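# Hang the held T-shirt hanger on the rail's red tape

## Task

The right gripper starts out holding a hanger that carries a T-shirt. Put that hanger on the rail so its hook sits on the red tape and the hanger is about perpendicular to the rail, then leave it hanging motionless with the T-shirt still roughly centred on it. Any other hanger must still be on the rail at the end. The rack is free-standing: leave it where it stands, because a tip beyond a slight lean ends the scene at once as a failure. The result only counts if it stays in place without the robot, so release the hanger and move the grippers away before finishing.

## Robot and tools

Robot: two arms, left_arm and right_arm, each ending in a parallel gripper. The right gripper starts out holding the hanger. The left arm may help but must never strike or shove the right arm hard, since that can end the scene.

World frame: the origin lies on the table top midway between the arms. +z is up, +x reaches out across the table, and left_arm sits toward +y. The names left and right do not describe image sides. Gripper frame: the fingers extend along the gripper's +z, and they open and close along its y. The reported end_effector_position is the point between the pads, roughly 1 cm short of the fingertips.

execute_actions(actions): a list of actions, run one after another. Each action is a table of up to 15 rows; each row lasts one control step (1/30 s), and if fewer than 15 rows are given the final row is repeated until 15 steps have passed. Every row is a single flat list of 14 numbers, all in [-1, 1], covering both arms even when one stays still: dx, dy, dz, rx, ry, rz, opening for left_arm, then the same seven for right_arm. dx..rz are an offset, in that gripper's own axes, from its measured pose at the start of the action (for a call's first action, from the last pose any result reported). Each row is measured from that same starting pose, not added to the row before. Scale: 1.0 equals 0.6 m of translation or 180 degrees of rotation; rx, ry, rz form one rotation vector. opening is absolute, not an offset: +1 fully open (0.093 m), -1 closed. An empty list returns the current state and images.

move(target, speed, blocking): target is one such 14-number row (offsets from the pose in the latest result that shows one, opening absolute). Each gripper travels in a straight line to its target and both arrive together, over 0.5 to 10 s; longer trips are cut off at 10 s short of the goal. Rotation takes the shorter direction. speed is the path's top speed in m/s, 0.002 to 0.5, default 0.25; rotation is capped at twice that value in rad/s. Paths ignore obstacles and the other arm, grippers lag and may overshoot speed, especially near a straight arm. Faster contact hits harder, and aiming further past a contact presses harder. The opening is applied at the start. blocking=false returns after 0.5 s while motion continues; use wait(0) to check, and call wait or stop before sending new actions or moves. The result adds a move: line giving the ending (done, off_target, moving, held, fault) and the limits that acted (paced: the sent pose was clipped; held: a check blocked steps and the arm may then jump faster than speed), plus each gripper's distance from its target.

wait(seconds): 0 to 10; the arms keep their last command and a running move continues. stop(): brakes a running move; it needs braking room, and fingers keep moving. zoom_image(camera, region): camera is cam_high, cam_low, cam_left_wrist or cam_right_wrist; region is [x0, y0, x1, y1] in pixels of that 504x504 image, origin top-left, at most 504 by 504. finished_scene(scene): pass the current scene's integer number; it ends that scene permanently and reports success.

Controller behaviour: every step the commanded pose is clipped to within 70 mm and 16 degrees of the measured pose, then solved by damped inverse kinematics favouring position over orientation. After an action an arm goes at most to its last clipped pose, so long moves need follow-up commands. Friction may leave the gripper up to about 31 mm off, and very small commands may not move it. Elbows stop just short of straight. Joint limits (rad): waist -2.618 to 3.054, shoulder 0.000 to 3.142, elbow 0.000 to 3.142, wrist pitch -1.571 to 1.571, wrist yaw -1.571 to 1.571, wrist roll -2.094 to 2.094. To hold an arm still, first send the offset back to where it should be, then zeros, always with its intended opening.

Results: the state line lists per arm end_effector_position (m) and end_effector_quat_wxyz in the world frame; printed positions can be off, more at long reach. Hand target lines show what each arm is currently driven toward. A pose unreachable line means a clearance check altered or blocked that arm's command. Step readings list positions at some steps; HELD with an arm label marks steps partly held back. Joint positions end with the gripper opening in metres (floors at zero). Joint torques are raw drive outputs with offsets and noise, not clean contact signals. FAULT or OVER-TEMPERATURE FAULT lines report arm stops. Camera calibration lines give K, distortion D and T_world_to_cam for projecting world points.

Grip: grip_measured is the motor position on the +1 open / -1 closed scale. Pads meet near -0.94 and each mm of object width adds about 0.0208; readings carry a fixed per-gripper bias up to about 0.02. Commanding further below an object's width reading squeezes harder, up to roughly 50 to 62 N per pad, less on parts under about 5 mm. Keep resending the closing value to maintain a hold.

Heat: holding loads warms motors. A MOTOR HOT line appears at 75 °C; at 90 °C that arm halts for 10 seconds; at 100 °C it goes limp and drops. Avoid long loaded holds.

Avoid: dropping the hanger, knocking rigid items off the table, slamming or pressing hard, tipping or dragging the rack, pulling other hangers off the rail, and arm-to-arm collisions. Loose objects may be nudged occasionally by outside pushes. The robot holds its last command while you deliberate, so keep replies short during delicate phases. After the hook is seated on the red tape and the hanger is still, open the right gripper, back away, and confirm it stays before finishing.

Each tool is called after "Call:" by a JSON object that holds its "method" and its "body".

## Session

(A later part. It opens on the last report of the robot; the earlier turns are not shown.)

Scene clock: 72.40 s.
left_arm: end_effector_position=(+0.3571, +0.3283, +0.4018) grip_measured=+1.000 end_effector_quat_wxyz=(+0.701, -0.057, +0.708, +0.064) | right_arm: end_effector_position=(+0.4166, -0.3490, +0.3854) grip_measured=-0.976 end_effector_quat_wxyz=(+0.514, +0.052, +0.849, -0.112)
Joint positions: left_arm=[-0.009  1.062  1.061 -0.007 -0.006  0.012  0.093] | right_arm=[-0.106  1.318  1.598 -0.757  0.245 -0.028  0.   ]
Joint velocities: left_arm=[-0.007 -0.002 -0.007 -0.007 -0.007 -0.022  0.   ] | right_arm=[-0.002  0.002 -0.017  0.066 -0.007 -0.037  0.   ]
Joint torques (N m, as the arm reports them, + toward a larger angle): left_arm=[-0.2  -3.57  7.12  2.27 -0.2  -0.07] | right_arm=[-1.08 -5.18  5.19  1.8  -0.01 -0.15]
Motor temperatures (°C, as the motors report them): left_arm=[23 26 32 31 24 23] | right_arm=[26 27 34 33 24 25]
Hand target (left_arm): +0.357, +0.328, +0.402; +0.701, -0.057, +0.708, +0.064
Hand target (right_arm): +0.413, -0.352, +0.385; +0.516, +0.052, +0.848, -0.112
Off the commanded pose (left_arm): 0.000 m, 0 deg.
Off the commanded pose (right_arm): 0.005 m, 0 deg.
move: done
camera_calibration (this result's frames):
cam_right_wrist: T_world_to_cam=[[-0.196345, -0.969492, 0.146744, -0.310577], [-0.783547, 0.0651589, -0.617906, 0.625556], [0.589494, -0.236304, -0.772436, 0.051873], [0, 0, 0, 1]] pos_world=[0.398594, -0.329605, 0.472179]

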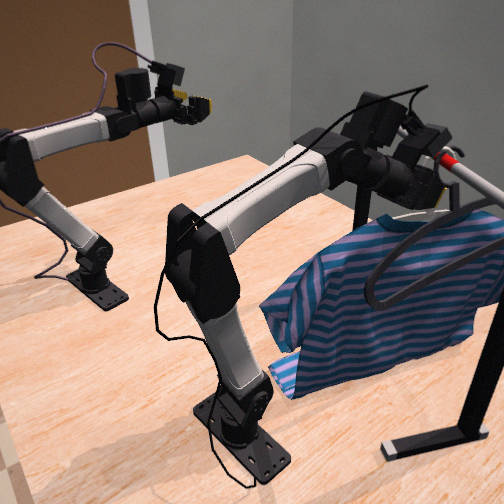

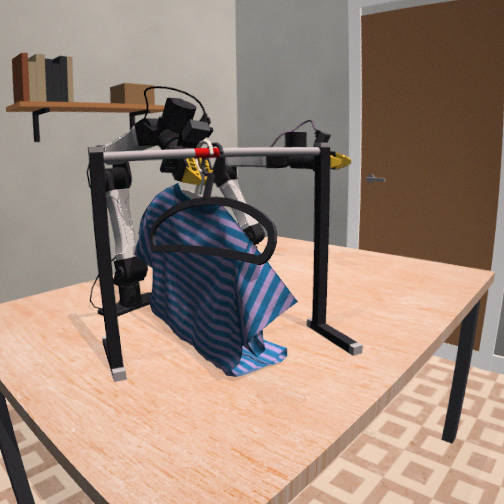

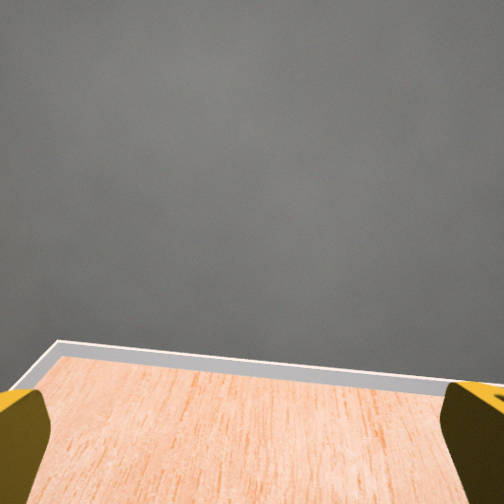

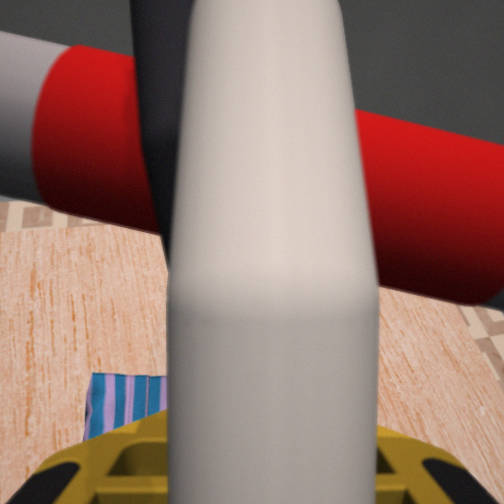

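Call:
{"method": "move", "body": {"target": [0,0,0,0,0,0,1,0.02,0,0.012,0,0,0,-1], "speed": 0.03}}

Call:
{"method": "execute_actions", "body": {"actions": [[[0,0,0,0,0,0,1,0,0,0,0,0,0,-0.4]],[[0,0,0,0,0,0,1,0,0,0,0,0,0,0.3]]]}}

Call:
{"method": "move", "body": {"target": [0,0,0,0,0,0,1,0.06,0,-0.2,0,0,0,0.3], "speed": 0.08}}

Call:
{"method": "wait", "body": {"seconds": 4}}

Scene clock: 79.17 s.
left_arm: end_effector_position=(+0.3571, +0.3283, +0.4018) grip_measured=+1.000 end_effector_quat_wxyz=(+0.701, -0.057, +0.708, +0.064) | right_arm: end_effector_position=(+0.4211, -0.3490, +0.3804) grip_measured=-0.976 end_effector_quat_wxyz=(+0.525, +0.054, +0.842, -0.110)
Joint positions: left_arm=[-0.009  1.062  1.061 -0.007 -0.006  0.012  0.093] | right_arm=[-0.106  1.306  1.544 -0.692  0.245 -0.025  0.   ]
Joint velocities: left_arm=[-0.007 -0.002  0.002  0.022  0.037  0.022  0.   ] | right_arm=[ 0.002 -0.002 -0.017 -0.037  0.007  0.081  0.   ]
Joint torques (N m, as the arm reports them, + toward a larger angle): left_arm=[-0.32 -3.59  6.9   2.22 -0.17 -0.03] | right_arm=[-0.73 -4.68  4.86  1.72  0.   -0.18]
Motor temperatures (°C, as the motors report them): left_arm=[23 26 32 32 24 23] | right_arm=[26 27 33 33 24 25]
Hand target (left_arm): +0.357, +0.328, +0.402; +0.701, -0.057, +0.708, +0.064
Hand target (right_arm): +0.417, -0.351, +0.372; +0.514, +0.052, +0.849, -0.112
Off the commanded pose (left_arm): 0.000 m, 0 deg.
Off the commanded pose (right_arm): 0.010 m, 1 deg.
move: done
camera_calibration (this result's frames):
cam_right_wrist: T_world_to_cam=[[-0.201123, -0.969607, 0.139324, -0.304161], [-0.768158, 0.0678547, -0.636655, 0.627609], [0.607851, -0.235069, -0.758459, 0.0327362], [0, 0, 0, 1]] pos_world=[0.401031, -0.329808, 0.466777]

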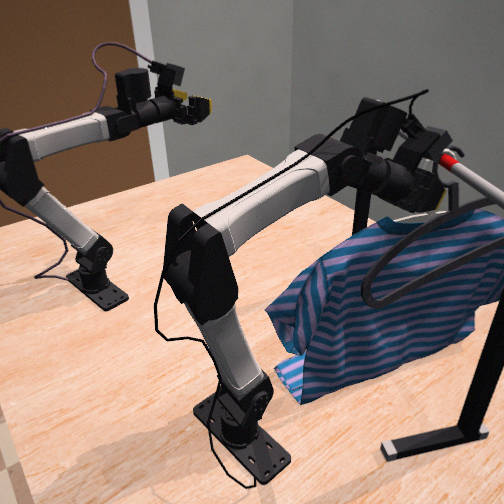

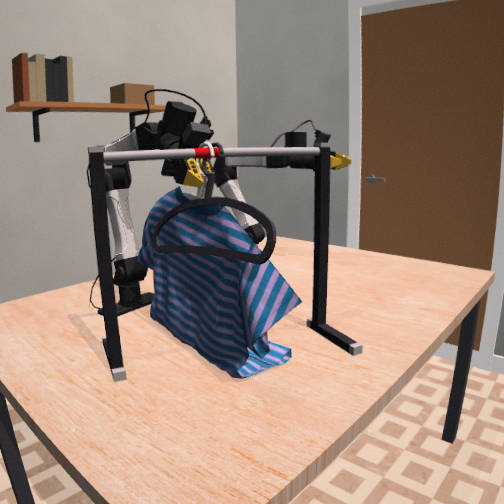

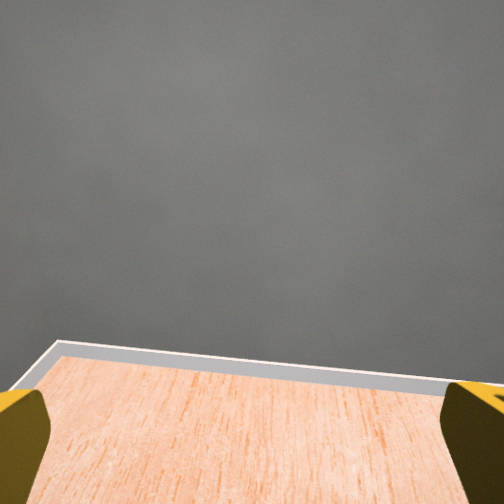

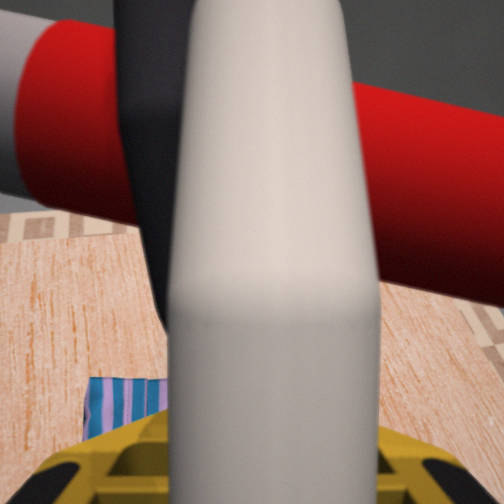

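Scene clock: 80.17 s.
left_arm: end_effector_position=(+0.3571, +0.3283, +0.4018) grip_measured=+1.000 end_effector_quat_wxyz=(+0.701, -0.057, +0.708, +0.064) | right_arm: end_effector_position=(+0.4212, -0.3484, +0.3802) grip_measured=+0.298 end_effector_quat_wxyz=(+0.525, +0.053, +0.843, -0.108)
Joint positions: left_arm=[-0.009  1.062  1.061 -0.007 -0.006  0.012  0.093] | right_arm=[-0.106  1.306  1.544 -0.693  0.241 -0.025  0.06 ]
Joint velocities: left_arm=[ 0.007 -0.002  0.002  0.022 -0.007  0.007  0.   ] | right_arm=[-0.002 -0.012  0.002 -0.037  0.037  0.066 -0.   ]
Joint torques (N m, as the arm reports them, + toward a larger angle): left_arm=[-0.26 -3.33  7.02  2.25 -0.25  0.03] | right_arm=[-0.25 -4.02  6.58  1.78  0.08 -0.07]
Motor temperatures (°C, as the motors report them): left_arm=[23 26 32 32 24 23] | right_arm=[26 27 33 33 24 25]
Hand target (left_arm): +0.357, +0.328, +0.402; +0.701, -0.057, +0.708, +0.064
Hand target (right_arm): +0.421, -0.348, +0.380; +0.525, +0.053, +0.843, -0.108
Off the commanded pose (left_arm): 0.000 m, 0 deg.
Off the commanded pose (right_arm): 0.000 m, 0 deg.
Step readings (end_effector_position; steps 1 to 15: 1st action; 16 to 30: 2nd action):
0: left_arm (+0.3571, +0.3283, +0.4018) | right_arm (+0.4211, -0.3490, +0.3804)
1: left_arm (+0.3571, +0.3283, +0.4018) | right_arm (+0.4212, -0.3490, +0.3805)
2: left_arm (+0.3571, +0.3283, +0.4018) | right_arm (+0.4211, -0.3490, +0.3804)
4: left_arm (+0.3571, +0.3283, +0.4018) | right_arm (+0.4210, -0.3490, +0.3803)
8: left_arm (+0.3571, +0.3283, +0.4018) | right_arm (+0.4212, -0.3484, +0.3802)
15: left_arm (+0.3571, +0.3283, +0.4018) | right_arm (+0.4212, -0.3484, +0.3802)
16: left_arm (+0.3571, +0.3283, +0.4018) | right_arm (+0.4212, -0.3484, +0.3802)
17: left_arm (+0.3571, +0.3283, +0.4018) | right_arm (+0.4212, -0.3484, +0.3802)
19: left_arm (+0.3571, +0.3283, +0.4018) | right_arm (+0.4212, -0.3484, +0.3802)
23: left_arm (+0.3571, +0.3283, +0.4018) | right_arm (+0.4212, -0.3484, +0.3802)
30: end_effector_position above
camera_calibration (this result's frames):
cam_right_wrist: T_world_to_cam=[[-0.197914, -0.970536, 0.137437, -0.304473], [-0.768562, 0.0666221, -0.636297, 0.627153], [0.608393, -0.231561, -0.759103, 0.0339483], [0, 0, 0, 1]] pos_world=[0.401092, -0.329423, 0.466671]

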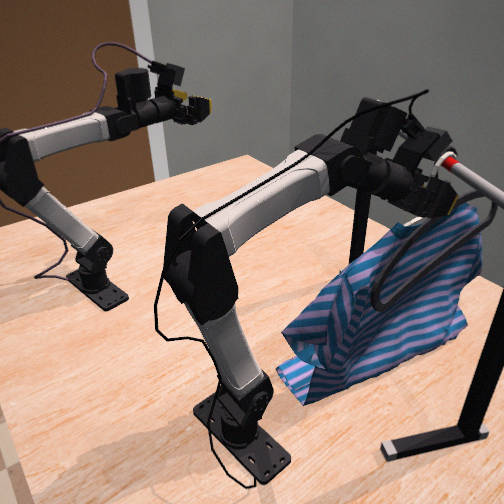

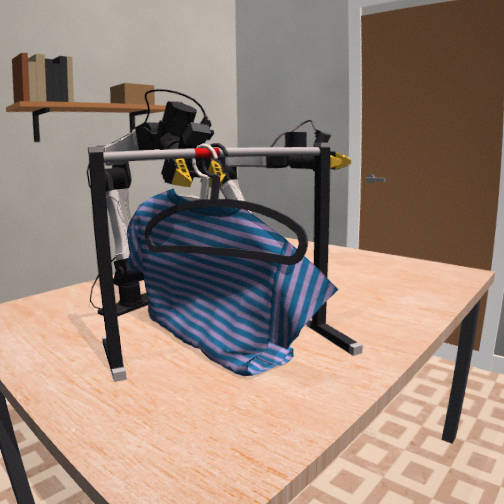

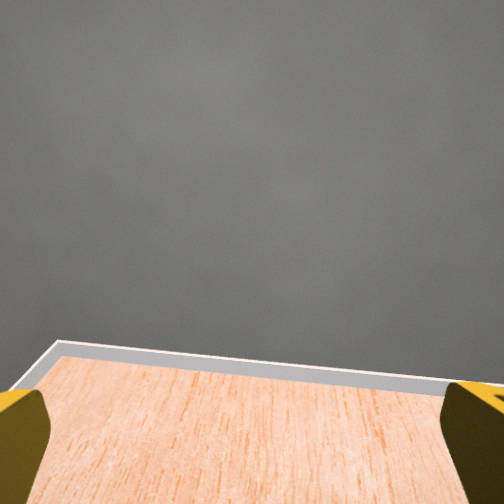

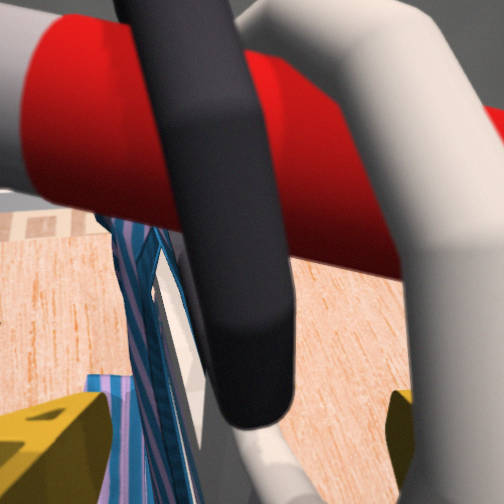

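Scene clock: 82.23 s.
left_arm: end_effector_position=(+0.3571, +0.3283, +0.4018) grip_measured=+1.000 end_effector_quat_wxyz=(+0.701, -0.057, +0.708, +0.064) | right_arm: end_effector_position=(+0.3037, -0.3208, +0.3987) grip_measured=+0.298 end_effector_quat_wxyz=(+0.522, +0.053, +0.844, -0.108)
Joint positions: left_arm=[-0.009  1.062  1.061 -0.007 -0.006  0.012  0.093] | right_arm=[ 0.112  0.999  1.505 -1.003  0.435  0.083  0.06 ]
Joint velocities: left_arm=[-0.002 -0.002 -0.012  0.051  0.007 -0.022  0.   ] | right_arm=[ 0.012 -0.017  0.002  0.007  0.051 -0.037  0.   ]
Joint torques (N m, as the arm reports them, + toward a larger angle): left_arm=[-0.28 -3.47  7.2   2.24 -0.18 -0.03] | right_arm=[ 0.9  -1.6   5.35  1.67  0.25 -0.03]
Motor temperatures (°C, as the motors report them): left_arm=[23 26 32 32 24 23] | right_arm=[26 27 33 32 24 25]
Hand target (left_arm): +0.357, +0.328, +0.402; +0.701, -0.057, +0.708, +0.064
Hand target (right_arm): +0.300, -0.320, +0.400; +0.524, +0.054, +0.843, -0.108
Off the commanded pose (left_arm): 0.000 m, 0 deg.
Off the commanded pose (right_arm): 0.003 m, 0 deg.
move: done
camera_calibration (this result's frames):
cam_right_wrist: T_world_to_cam=[[-0.197399, -0.970577, 0.137892, -0.303836], [-0.772672, 0.0674713, -0.631209, 0.54632], [0.603333, -0.231145, -0.763257, 0.1292], [0, 0, 0, 1]] pos_world=[0.284199, -0.301894, 0.485352]

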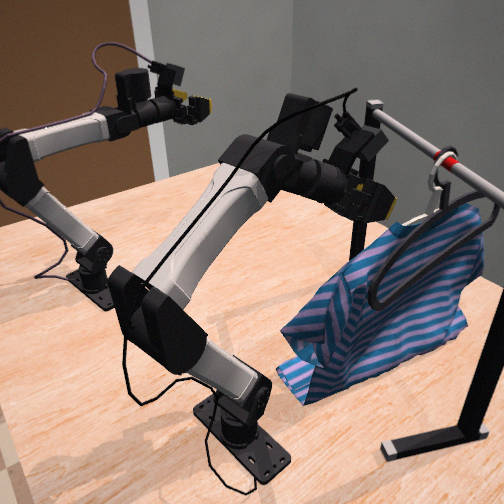

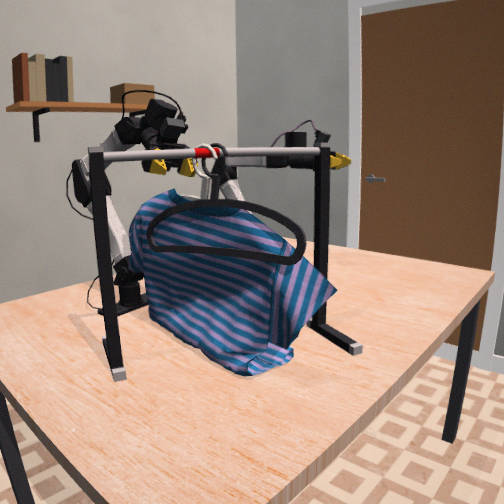

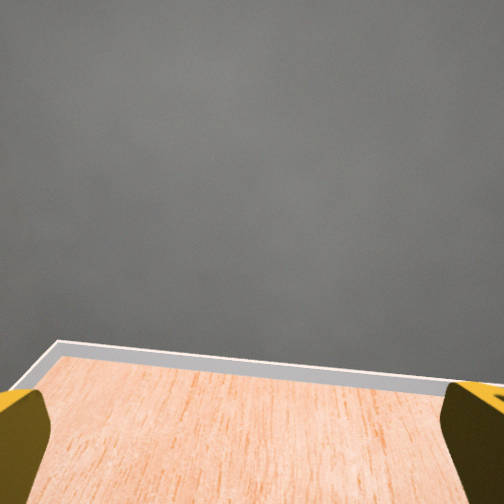

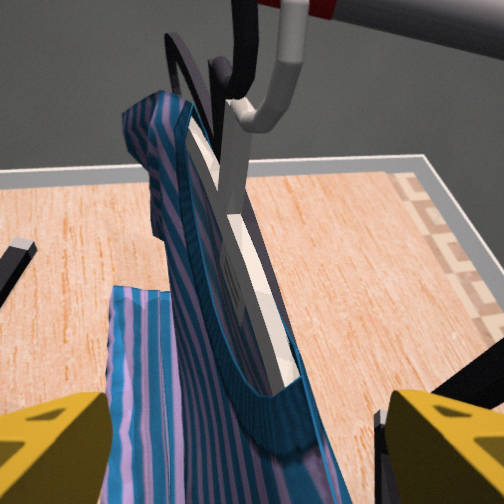

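Scene clock: 86.23 s.
left_arm: end_effector_position=(+0.3571, +0.3283, +0.4018) grip_measured=+1.000 end_effector_quat_wxyz=(+0.701, -0.057, +0.708, +0.064) | right_arm: end_effector_position=(+0.3035, -0.3211, +0.3985) grip_measured=+0.298 end_effector_quat_wxyz=(+0.521, +0.054, +0.845, -0.109)
Joint positions: left_arm=[-0.009  1.062  1.061 -0.007 -0.006  0.012  0.093] | right_arm=[ 0.112  0.999  1.505 -1.004  0.437  0.084  0.06 ]
Joint velocities: left_arm=[-0.027  0.002 -0.002 -0.022 -0.022 -0.066  0.   ] | right_arm=[ 0.002 -0.002  0.012 -0.037 -0.007  0.037 -0.001]
Joint torques (N m, as the arm reports them, + toward a larger angle): left_arm=[-0.31 -3.46  7.09  2.21 -0.25  0.  ] | right_arm=[ 1.02 -1.56  5.41  1.68  0.22 -0.08]
Motor temperatures (°C, as the motors report them): left_arm=[23 26 32 32 24 23] | right_arm=[26 27 33 32 24 25]
Hand target (left_arm): +0.357, +0.328, +0.402; +0.701, -0.057, +0.708, +0.064
Hand target (right_arm): +0.300, -0.320, +0.400; +0.524, +0.054, +0.843, -0.107
Off the commanded pose (left_arm): 0.000 m, 0 deg.
Off the commanded pose (right_arm): 0.003 m, 0 deg.
wait: 4.00 s; at rest by 0.17 s
camera_calibration (this result's frames):
cam_right_wrist: T_world_to_cam=[[-0.199034, -0.970207, 0.138147, -0.303604], [-0.773214, 0.0688606, -0.630395, 0.546309], [0.602101, -0.232288, -0.763883, 0.129322], [0, 0, 0, 1]] pos_world=[0.284121, -0.302138, 0.485119]

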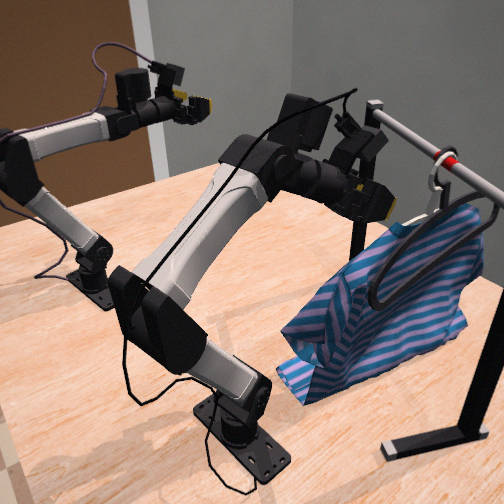

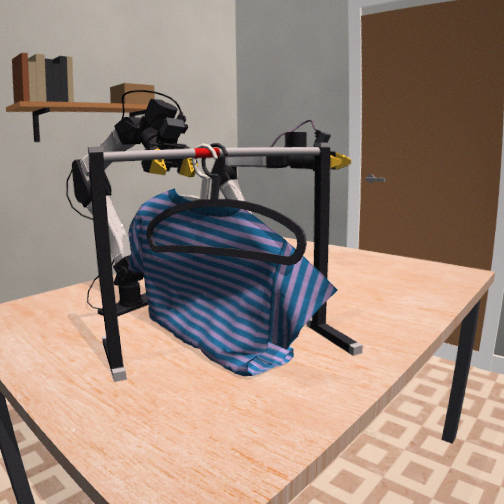

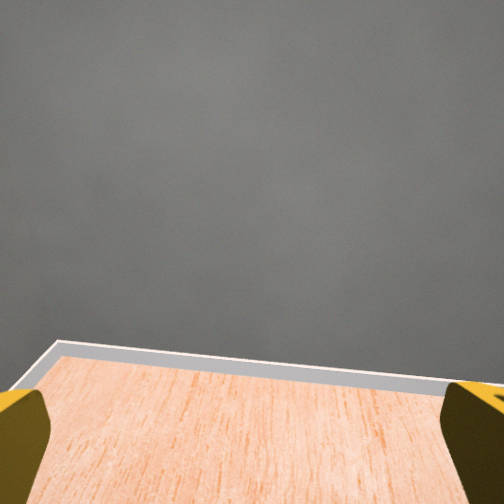

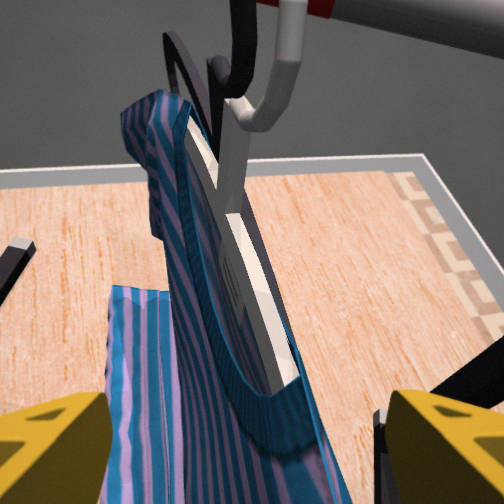

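Call:
{"method": "move", "body": {"target": [0,0,0,0,0,0,1,0.003,-0.16,0.047,0,0,0,-1], "speed": 0.1}}

Call:
{"method": "move", "body": {"target": [0,0,0,0,0,0,1,0.1,0.015,0.055,0,0,0,-1], "speed": 0.1}}

Call:
{"method": "move", "body": {"target": [0,0,0,0,0,0,1,-0.003,0.16,-0.047,0,0,0,-1], "speed": 0.04}}

Scene clock: 94.00 s.
left_arm: end_effector_position=(+0.3571, +0.3283, +0.4018) grip_measured=+1.000 end_effector_quat_wxyz=(+0.701, -0.057, +0.708, +0.064) | right_arm: end_effector_position=(+0.3030, -0.4168, +0.4010) grip_measured=-1.000 end_effector_quat_wxyz=(+0.523, +0.053, +0.843, -0.112)
Joint positions: left_arm=[-0.009  1.062  1.061 -0.007 -0.006  0.012  0.093] | right_arm=[-0.606  1.029  1.505 -0.928 -0.205 -0.246  0.   ]
Joint velocities: left_arm=[-0.012  0.012 -0.017 -0.066 -0.022 -0.037  0.   ] | right_arm=[ 0.017 -0.002  0.002  0.139  0.022 -0.037  0.   ]
Joint torques (N m, as the arm reports them, + toward a larger angle): left_arm=[-0.37 -3.46  7.14  2.23 -0.24 -0.01] | right_arm=[-1.2  -0.34  5.17  1.92 -0.15 -0.13]
Motor temperatures (°C, as the motors report them): left_arm=[23 26 32 32 24 23] | right_arm=[26 27 33 32 24 25]
Hand target (left_arm): +0.357, +0.328, +0.402; +0.701, -0.057, +0.708, +0.064
Hand target (right_arm): +0.307, -0.421, +0.398; +0.522, +0.053, +0.844, -0.111
Off the commanded pose (left_arm): 0.000 m, 0 deg.
Off the commanded pose (right_arm): 0.007 m, 0 deg.
move: done
camera_calibration (this result's frames):
cam_right_wrist: T_world_to_cam=[[-0.200407, -0.969102, 0.1438, -0.398306], [-0.770287, 0.0651631, -0.634359, 0.553302], [0.605388, -0.237897, -0.759546, 0.104249], [0, 0, 0, 1]] pos_world=[0.283267, -0.397253, 0.48745]

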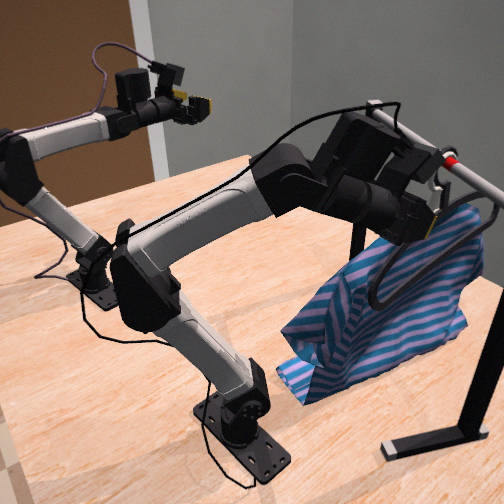

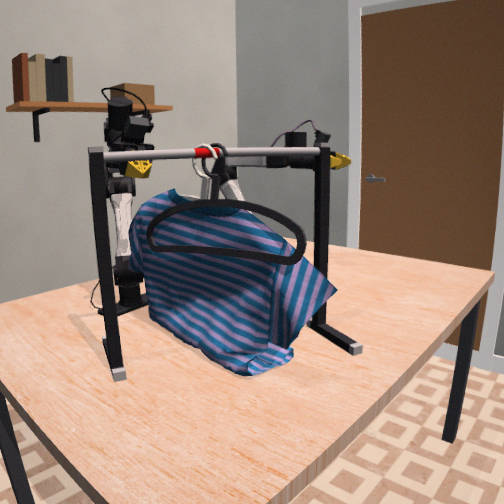

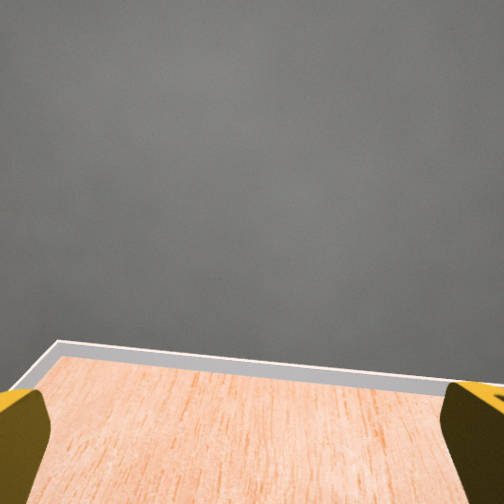

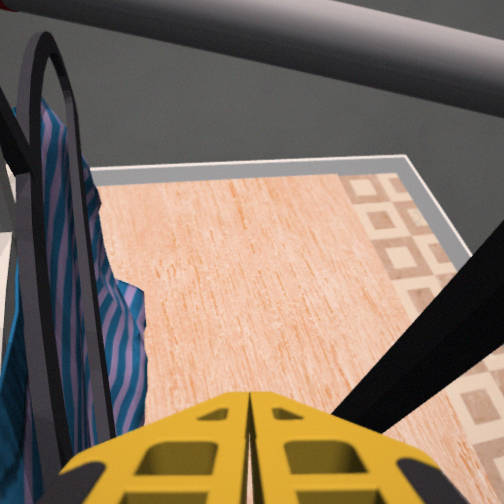

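Scene clock: 95.27 s.
left_arm: end_effector_position=(+0.3571, +0.3283, +0.4018) grip_measured=+1.000 end_effector_quat_wxyz=(+0.701, -0.057, +0.708, +0.064) | right_arm: end_effector_position=(+0.3074, -0.4191, +0.3313) grip_measured=-1.000 end_effector_quat_wxyz=(+0.517, +0.054, +0.848, -0.109)
Joint positions: left_arm=[-0.009  1.062  1.061 -0.007 -0.006  0.012  0.093] | right_arm=[-0.606  0.909  1.153 -0.714 -0.205 -0.247  0.   ]
Joint velocities: left_arm=[ 0.002  0.002 -0.017 -0.022  0.007 -0.037  0.   ] | right_arm=[-0.002 -0.002 -0.012  0.066 -0.007 -0.066  0.   ]
Joint torques (N m, as the arm reports them, + toward a larger angle): left_arm=[-0.09 -3.71  7.13  2.21 -0.22  0.02] | right_arm=[ 0.4  -2.24  5.47  1.91  0.05 -0.07]
Motor temperatures (°C, as the motors report them): left_arm=[23 26 32 32 24 23] | right_arm=[26 27 33 32 24 25]
Hand target (left_arm): +0.357, +0.328, +0.402; +0.701, -0.057, +0.708, +0.064
Hand target (right_arm): +0.307, -0.418, +0.332; +0.523, +0.053, +0.843, -0.112
Off the commanded pose (left_arm): 0.000 m, 0 deg.
Off the commanded pose (right_arm): 0.002 m, 1 deg.
move: done
camera_calibration (this result's frames):
cam_right_wrist: T_world_to_cam=[[-0.197736, -0.970366, 0.13889, -0.389352], [-0.780003, 0.0699375, -0.621856, 0.513373], [0.593714, -0.231298, -0.770717, 0.0581252], [0, 0, 0, 1]] pos_world=[0.288934, -0.400274, 0.418119]

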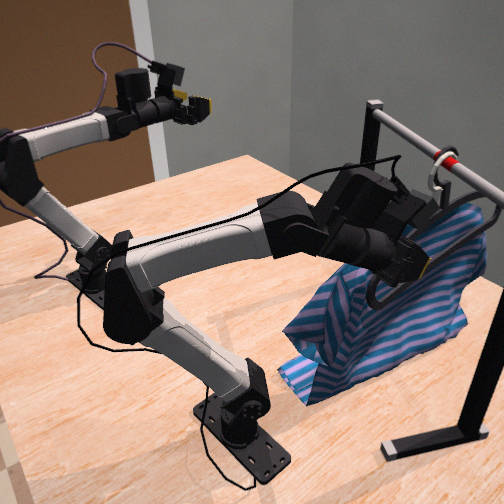

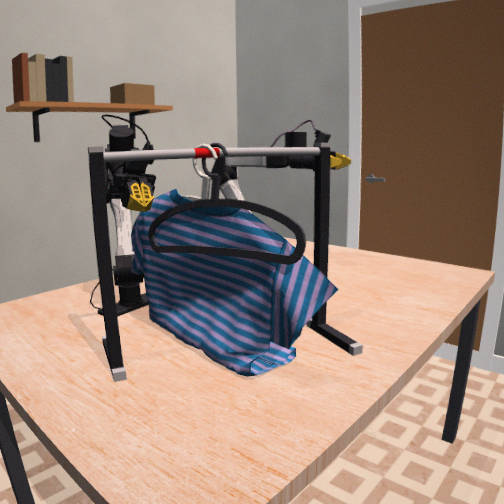

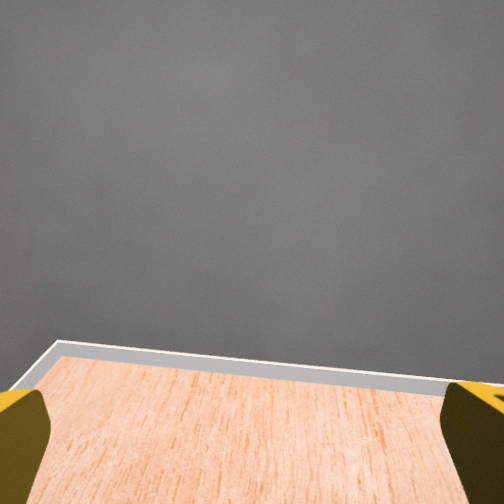

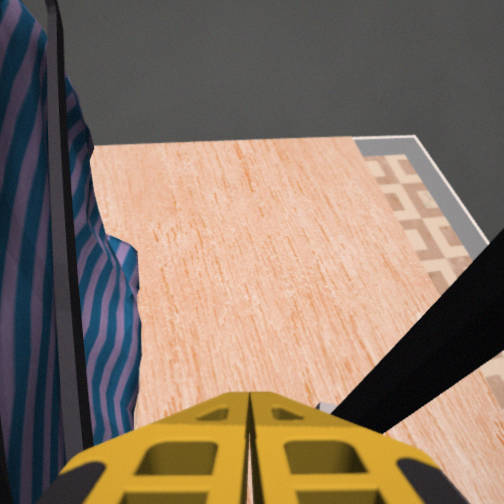

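Scene clock: 98.23 s.
left_arm: end_effector_position=(+0.3571, +0.3283, +0.4018) grip_measured=+1.000 end_effector_quat_wxyz=(+0.701, -0.057, +0.708, +0.064) | right_arm: end_effector_position=(+0.3036, -0.3207, +0.3293) grip_measured=-1.000 end_effector_quat_wxyz=(+0.513, +0.055, +0.850, -0.107)
Joint positions: left_arm=[-0.009  1.062  1.061 -0.007 -0.006  0.012  0.093] | right_arm=[ 0.11   0.859  1.153 -0.813  0.431  0.092  0.   ]
Joint velocities: left_arm=[ 0.007 -0.022 -0.007  0.022  0.037  0.007  0.   ] | right_arm=[ 0.002 -0.007 -0.012 -0.051 -0.037  0.022  0.   ]
Joint torques (N m, as the arm reports them, + toward a larger angle): left_arm=[-0.39 -3.49  7.07  2.27 -0.2   0.03] | right_arm=[ 0.98 -0.15  7.32  1.68  0.26 -0.01]
Motor temperatures (°C, as the motors report them): left_arm=[23 26 32 33 24 23] | right_arm=[26 26 33 32 24 25]
Hand target (left_arm): +0.357, +0.328, +0.402; +0.701, -0.057, +0.708, +0.064
Hand target (right_arm): +0.304, -0.319, +0.333; +0.516, +0.055, +0.848, -0.106
Off the commanded pose (left_arm): 0.000 m, 0 deg.
Off the commanded pose (right_arm): 0.004 m, 1 deg.
move: done
camera_calibration (this result's frames):
cam_right_wrist: T_world_to_cam=[[-0.196919, -0.970852, 0.136639, -0.294063], [-0.785164, 0.0726991, -0.615007, 0.502511], [0.587147, -0.22839, -0.776593, 0.0864315], [0, 0, 0, 1]] pos_world=[0.285899, -0.302283, 0.41635]

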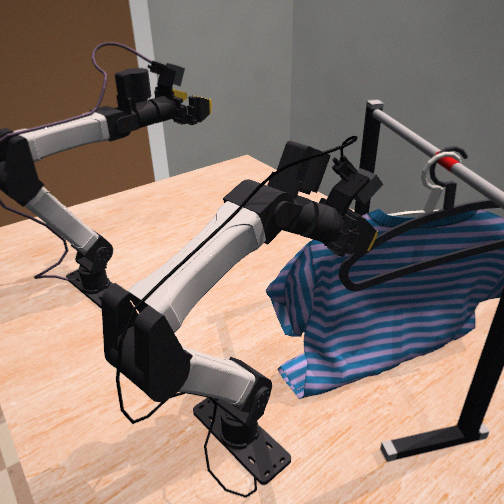

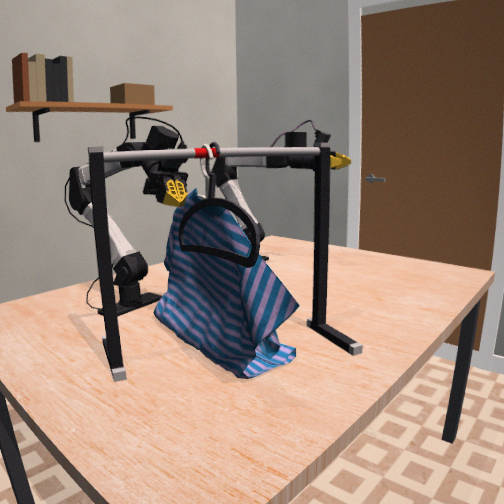

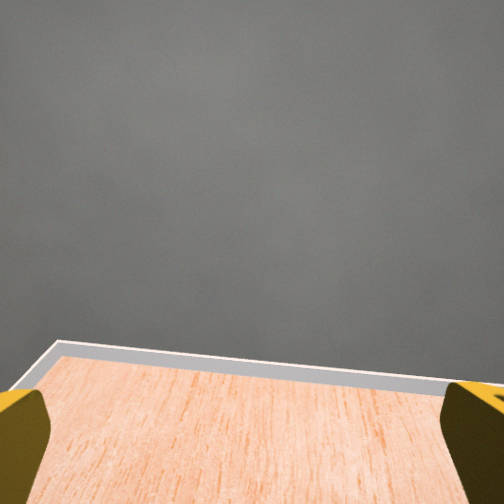

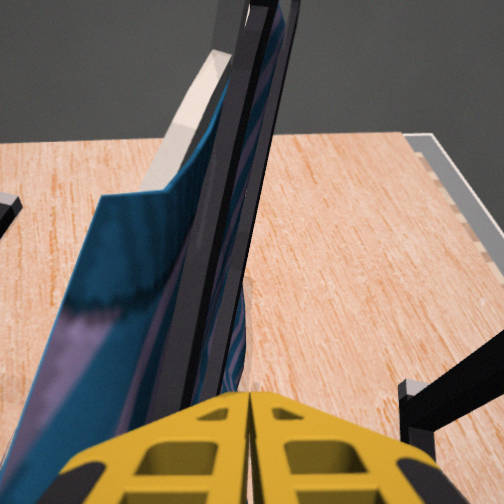

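Better. Retreat away (−y then back).

Call:
{"method": "move", "body": {"target": [0,0,0,0,0,0,1,0.075,-0.03,-0.17,0,0,0,-1], "speed": 0.08}}

Call:
{"method": "wait", "body": {"seconds": 4}}

Scene clock: 103.93 s.
left_arm: end_effector_position=(+0.3571, +0.3283, +0.4018) grip_measured=+1.000 end_effector_quat_wxyz=(+0.701, -0.057, +0.708, +0.064) | right_arm: end_effector_position=(+0.1906, -0.3148, +0.3316) grip_measured=-1.000 end_effector_quat_wxyz=(+0.497, +0.033, +0.864, -0.071)
Joint positions: left_arm=[-0.009  1.062  1.061 -0.007 -0.006  0.012  0.093] | right_arm=[ 0.852  0.694  1.321 -1.565  0.909  0.717  0.   ]
Joint velocities: left_arm=[-0.007 -0.012  0.007  0.007 -0.037  0.007  0.   ] | right_arm=[ 0.017  0.002 -0.002 -0.037  0.007  0.051  0.   ]
Joint torques (N m, as the arm reports them, + toward a larger angle): left_arm=[-0.35 -3.52  6.94  2.25 -0.21  0.01] | right_arm=[-0.24  3.36  6.32  1.1   0.49 -0.06]
Motor temperatures (°C, as the motors report them): left_arm=[23 26 33 33 24 23] | right_arm=[26 26 33 32 24 25]
Hand target (left_arm): +0.357, +0.328, +0.402; +0.701, -0.057, +0.708, +0.064
Hand target (right_arm): +0.192, -0.315, +0.337; +0.500, +0.038, +0.862, -0.073
Off the commanded pose (left_arm): 0.000 m, 0 deg.
Off the commanded pose (right_arm): 0.006 m, 5 deg.
joint sent to its limit (right arm) — the command would take joint 4 (wrist pitch) past its lower limit, so that joint was sent only as far as its limit.
move: off_target (right_arm)
camera_calibration (this result's frames):
cam_right_wrist: T_world_to_cam=[[-0.120892, -0.987604, 0.100115, -0.318506], [-0.81439, 0.0410084, -0.578867, 0.398387], [0.567586, -0.151513, -0.809252, 0.194753], [0, 0, 0, 1]] pos_world=[0.175398, -0.301387, 0.420105]

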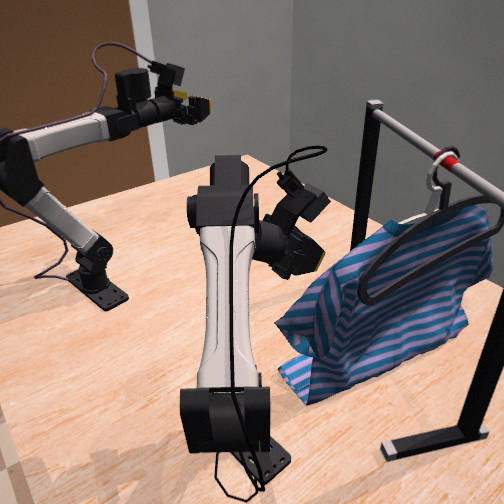

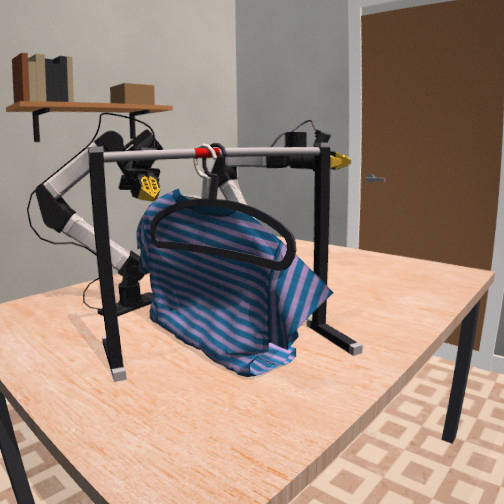

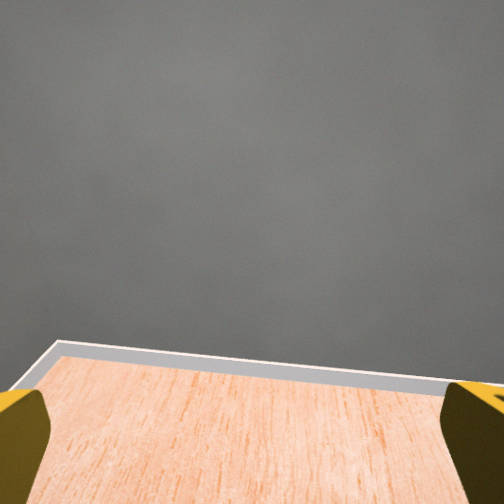

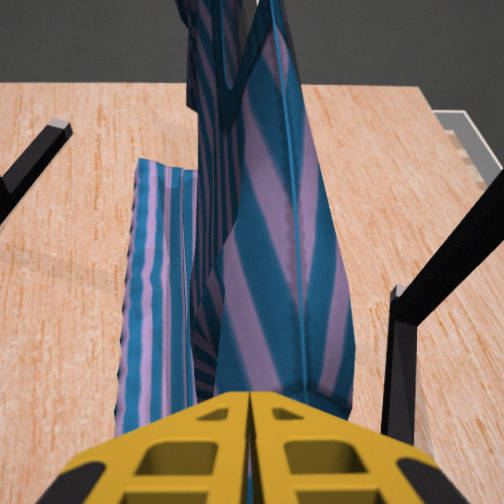

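Scene clock: 107.93 s.
left_arm: end_effector_position=(+0.3571, +0.3283, +0.4018) grip_measured=+1.000 end_effector_quat_wxyz=(+0.701, -0.057, +0.708, +0.064) | right_arm: end_effector_position=(+0.1903, -0.3151, +0.3313) grip_measured=-1.000 end_effector_quat_wxyz=(+0.497, +0.034, +0.864, -0.071)
Joint positions: left_arm=[-0.009  1.062  1.061 -0.007 -0.006  0.012  0.093] | right_arm=[ 0.852  0.694  1.321 -1.567  0.909  0.72   0.   ]
Joint velocities: left_arm=[-0.002  0.012  0.002 -0.022  0.007  0.066  0.   ] | right_arm=[-0.002  0.002 -0.007 -0.037 -0.037 -0.007  0.   ]
Joint torques (N m, as the arm reports them, + toward a larger angle): left_arm=[-0.25 -3.4   7.21  2.27 -0.26 -0.03] | right_arm=[-0.1   3.49  6.24  1.13  0.53 -0.03]
Motor temperatures (°C, as the motors report them): left_arm=[23 26 33 33 24 23] | right_arm=[26 26 33 31 24 25]
Hand target (left_arm): +0.357, +0.328, +0.402; +0.701, -0.057, +0.708, +0.064
Hand target (right_arm): +0.192, -0.315, +0.337; +0.500, +0.038, +0.862, -0.073
Off the commanded pose (left_arm): 0.000 m, 0 deg.
Off the commanded pose (right_arm): 0.006 m, 5 deg.
wait: 4.00 s; at rest by 0.17 s
camera_calibration (this result's frames):
cam_right_wrist: T_world_to_cam=[[-0.122474, -0.987472, 0.0994988, -0.318267], [-0.814897, 0.0428281, -0.578022, 0.398448], [0.566519, -0.151874, -0.809933, 0.194919], [0, 0, 0, 1]] pos_world=[0.175289, -0.301741, 0.41985]

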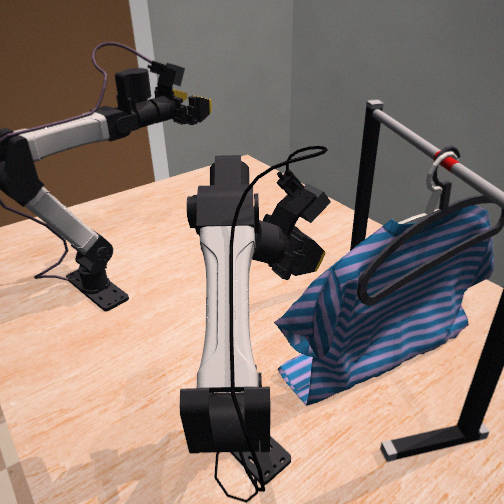

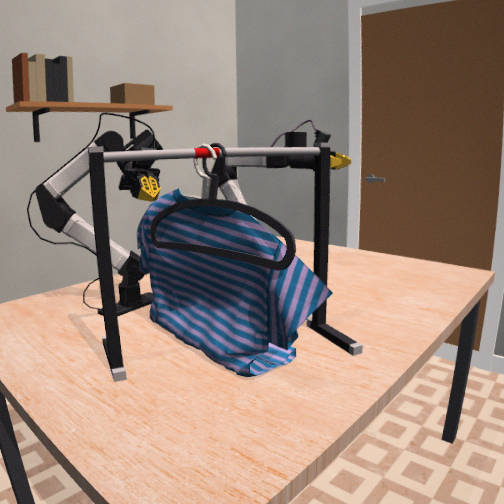

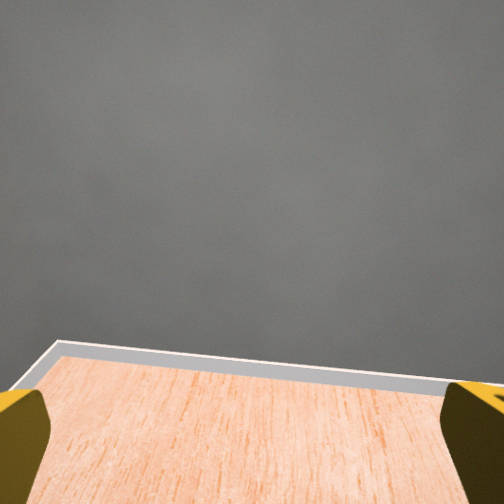

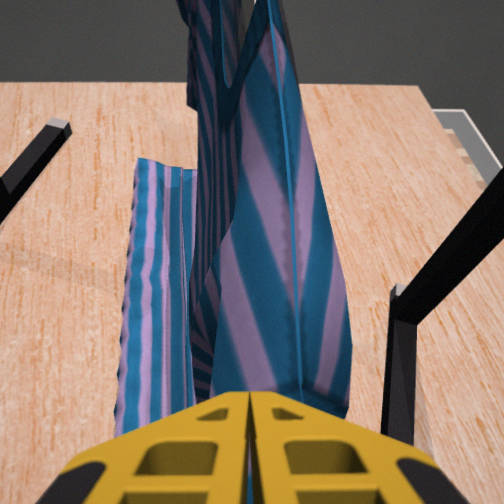

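Wrist view shows it roughly along the camera heading; accept.

Call:
{"method": "finished_scene", "body": {"scene": 1}}

The scene is finished: the task was done.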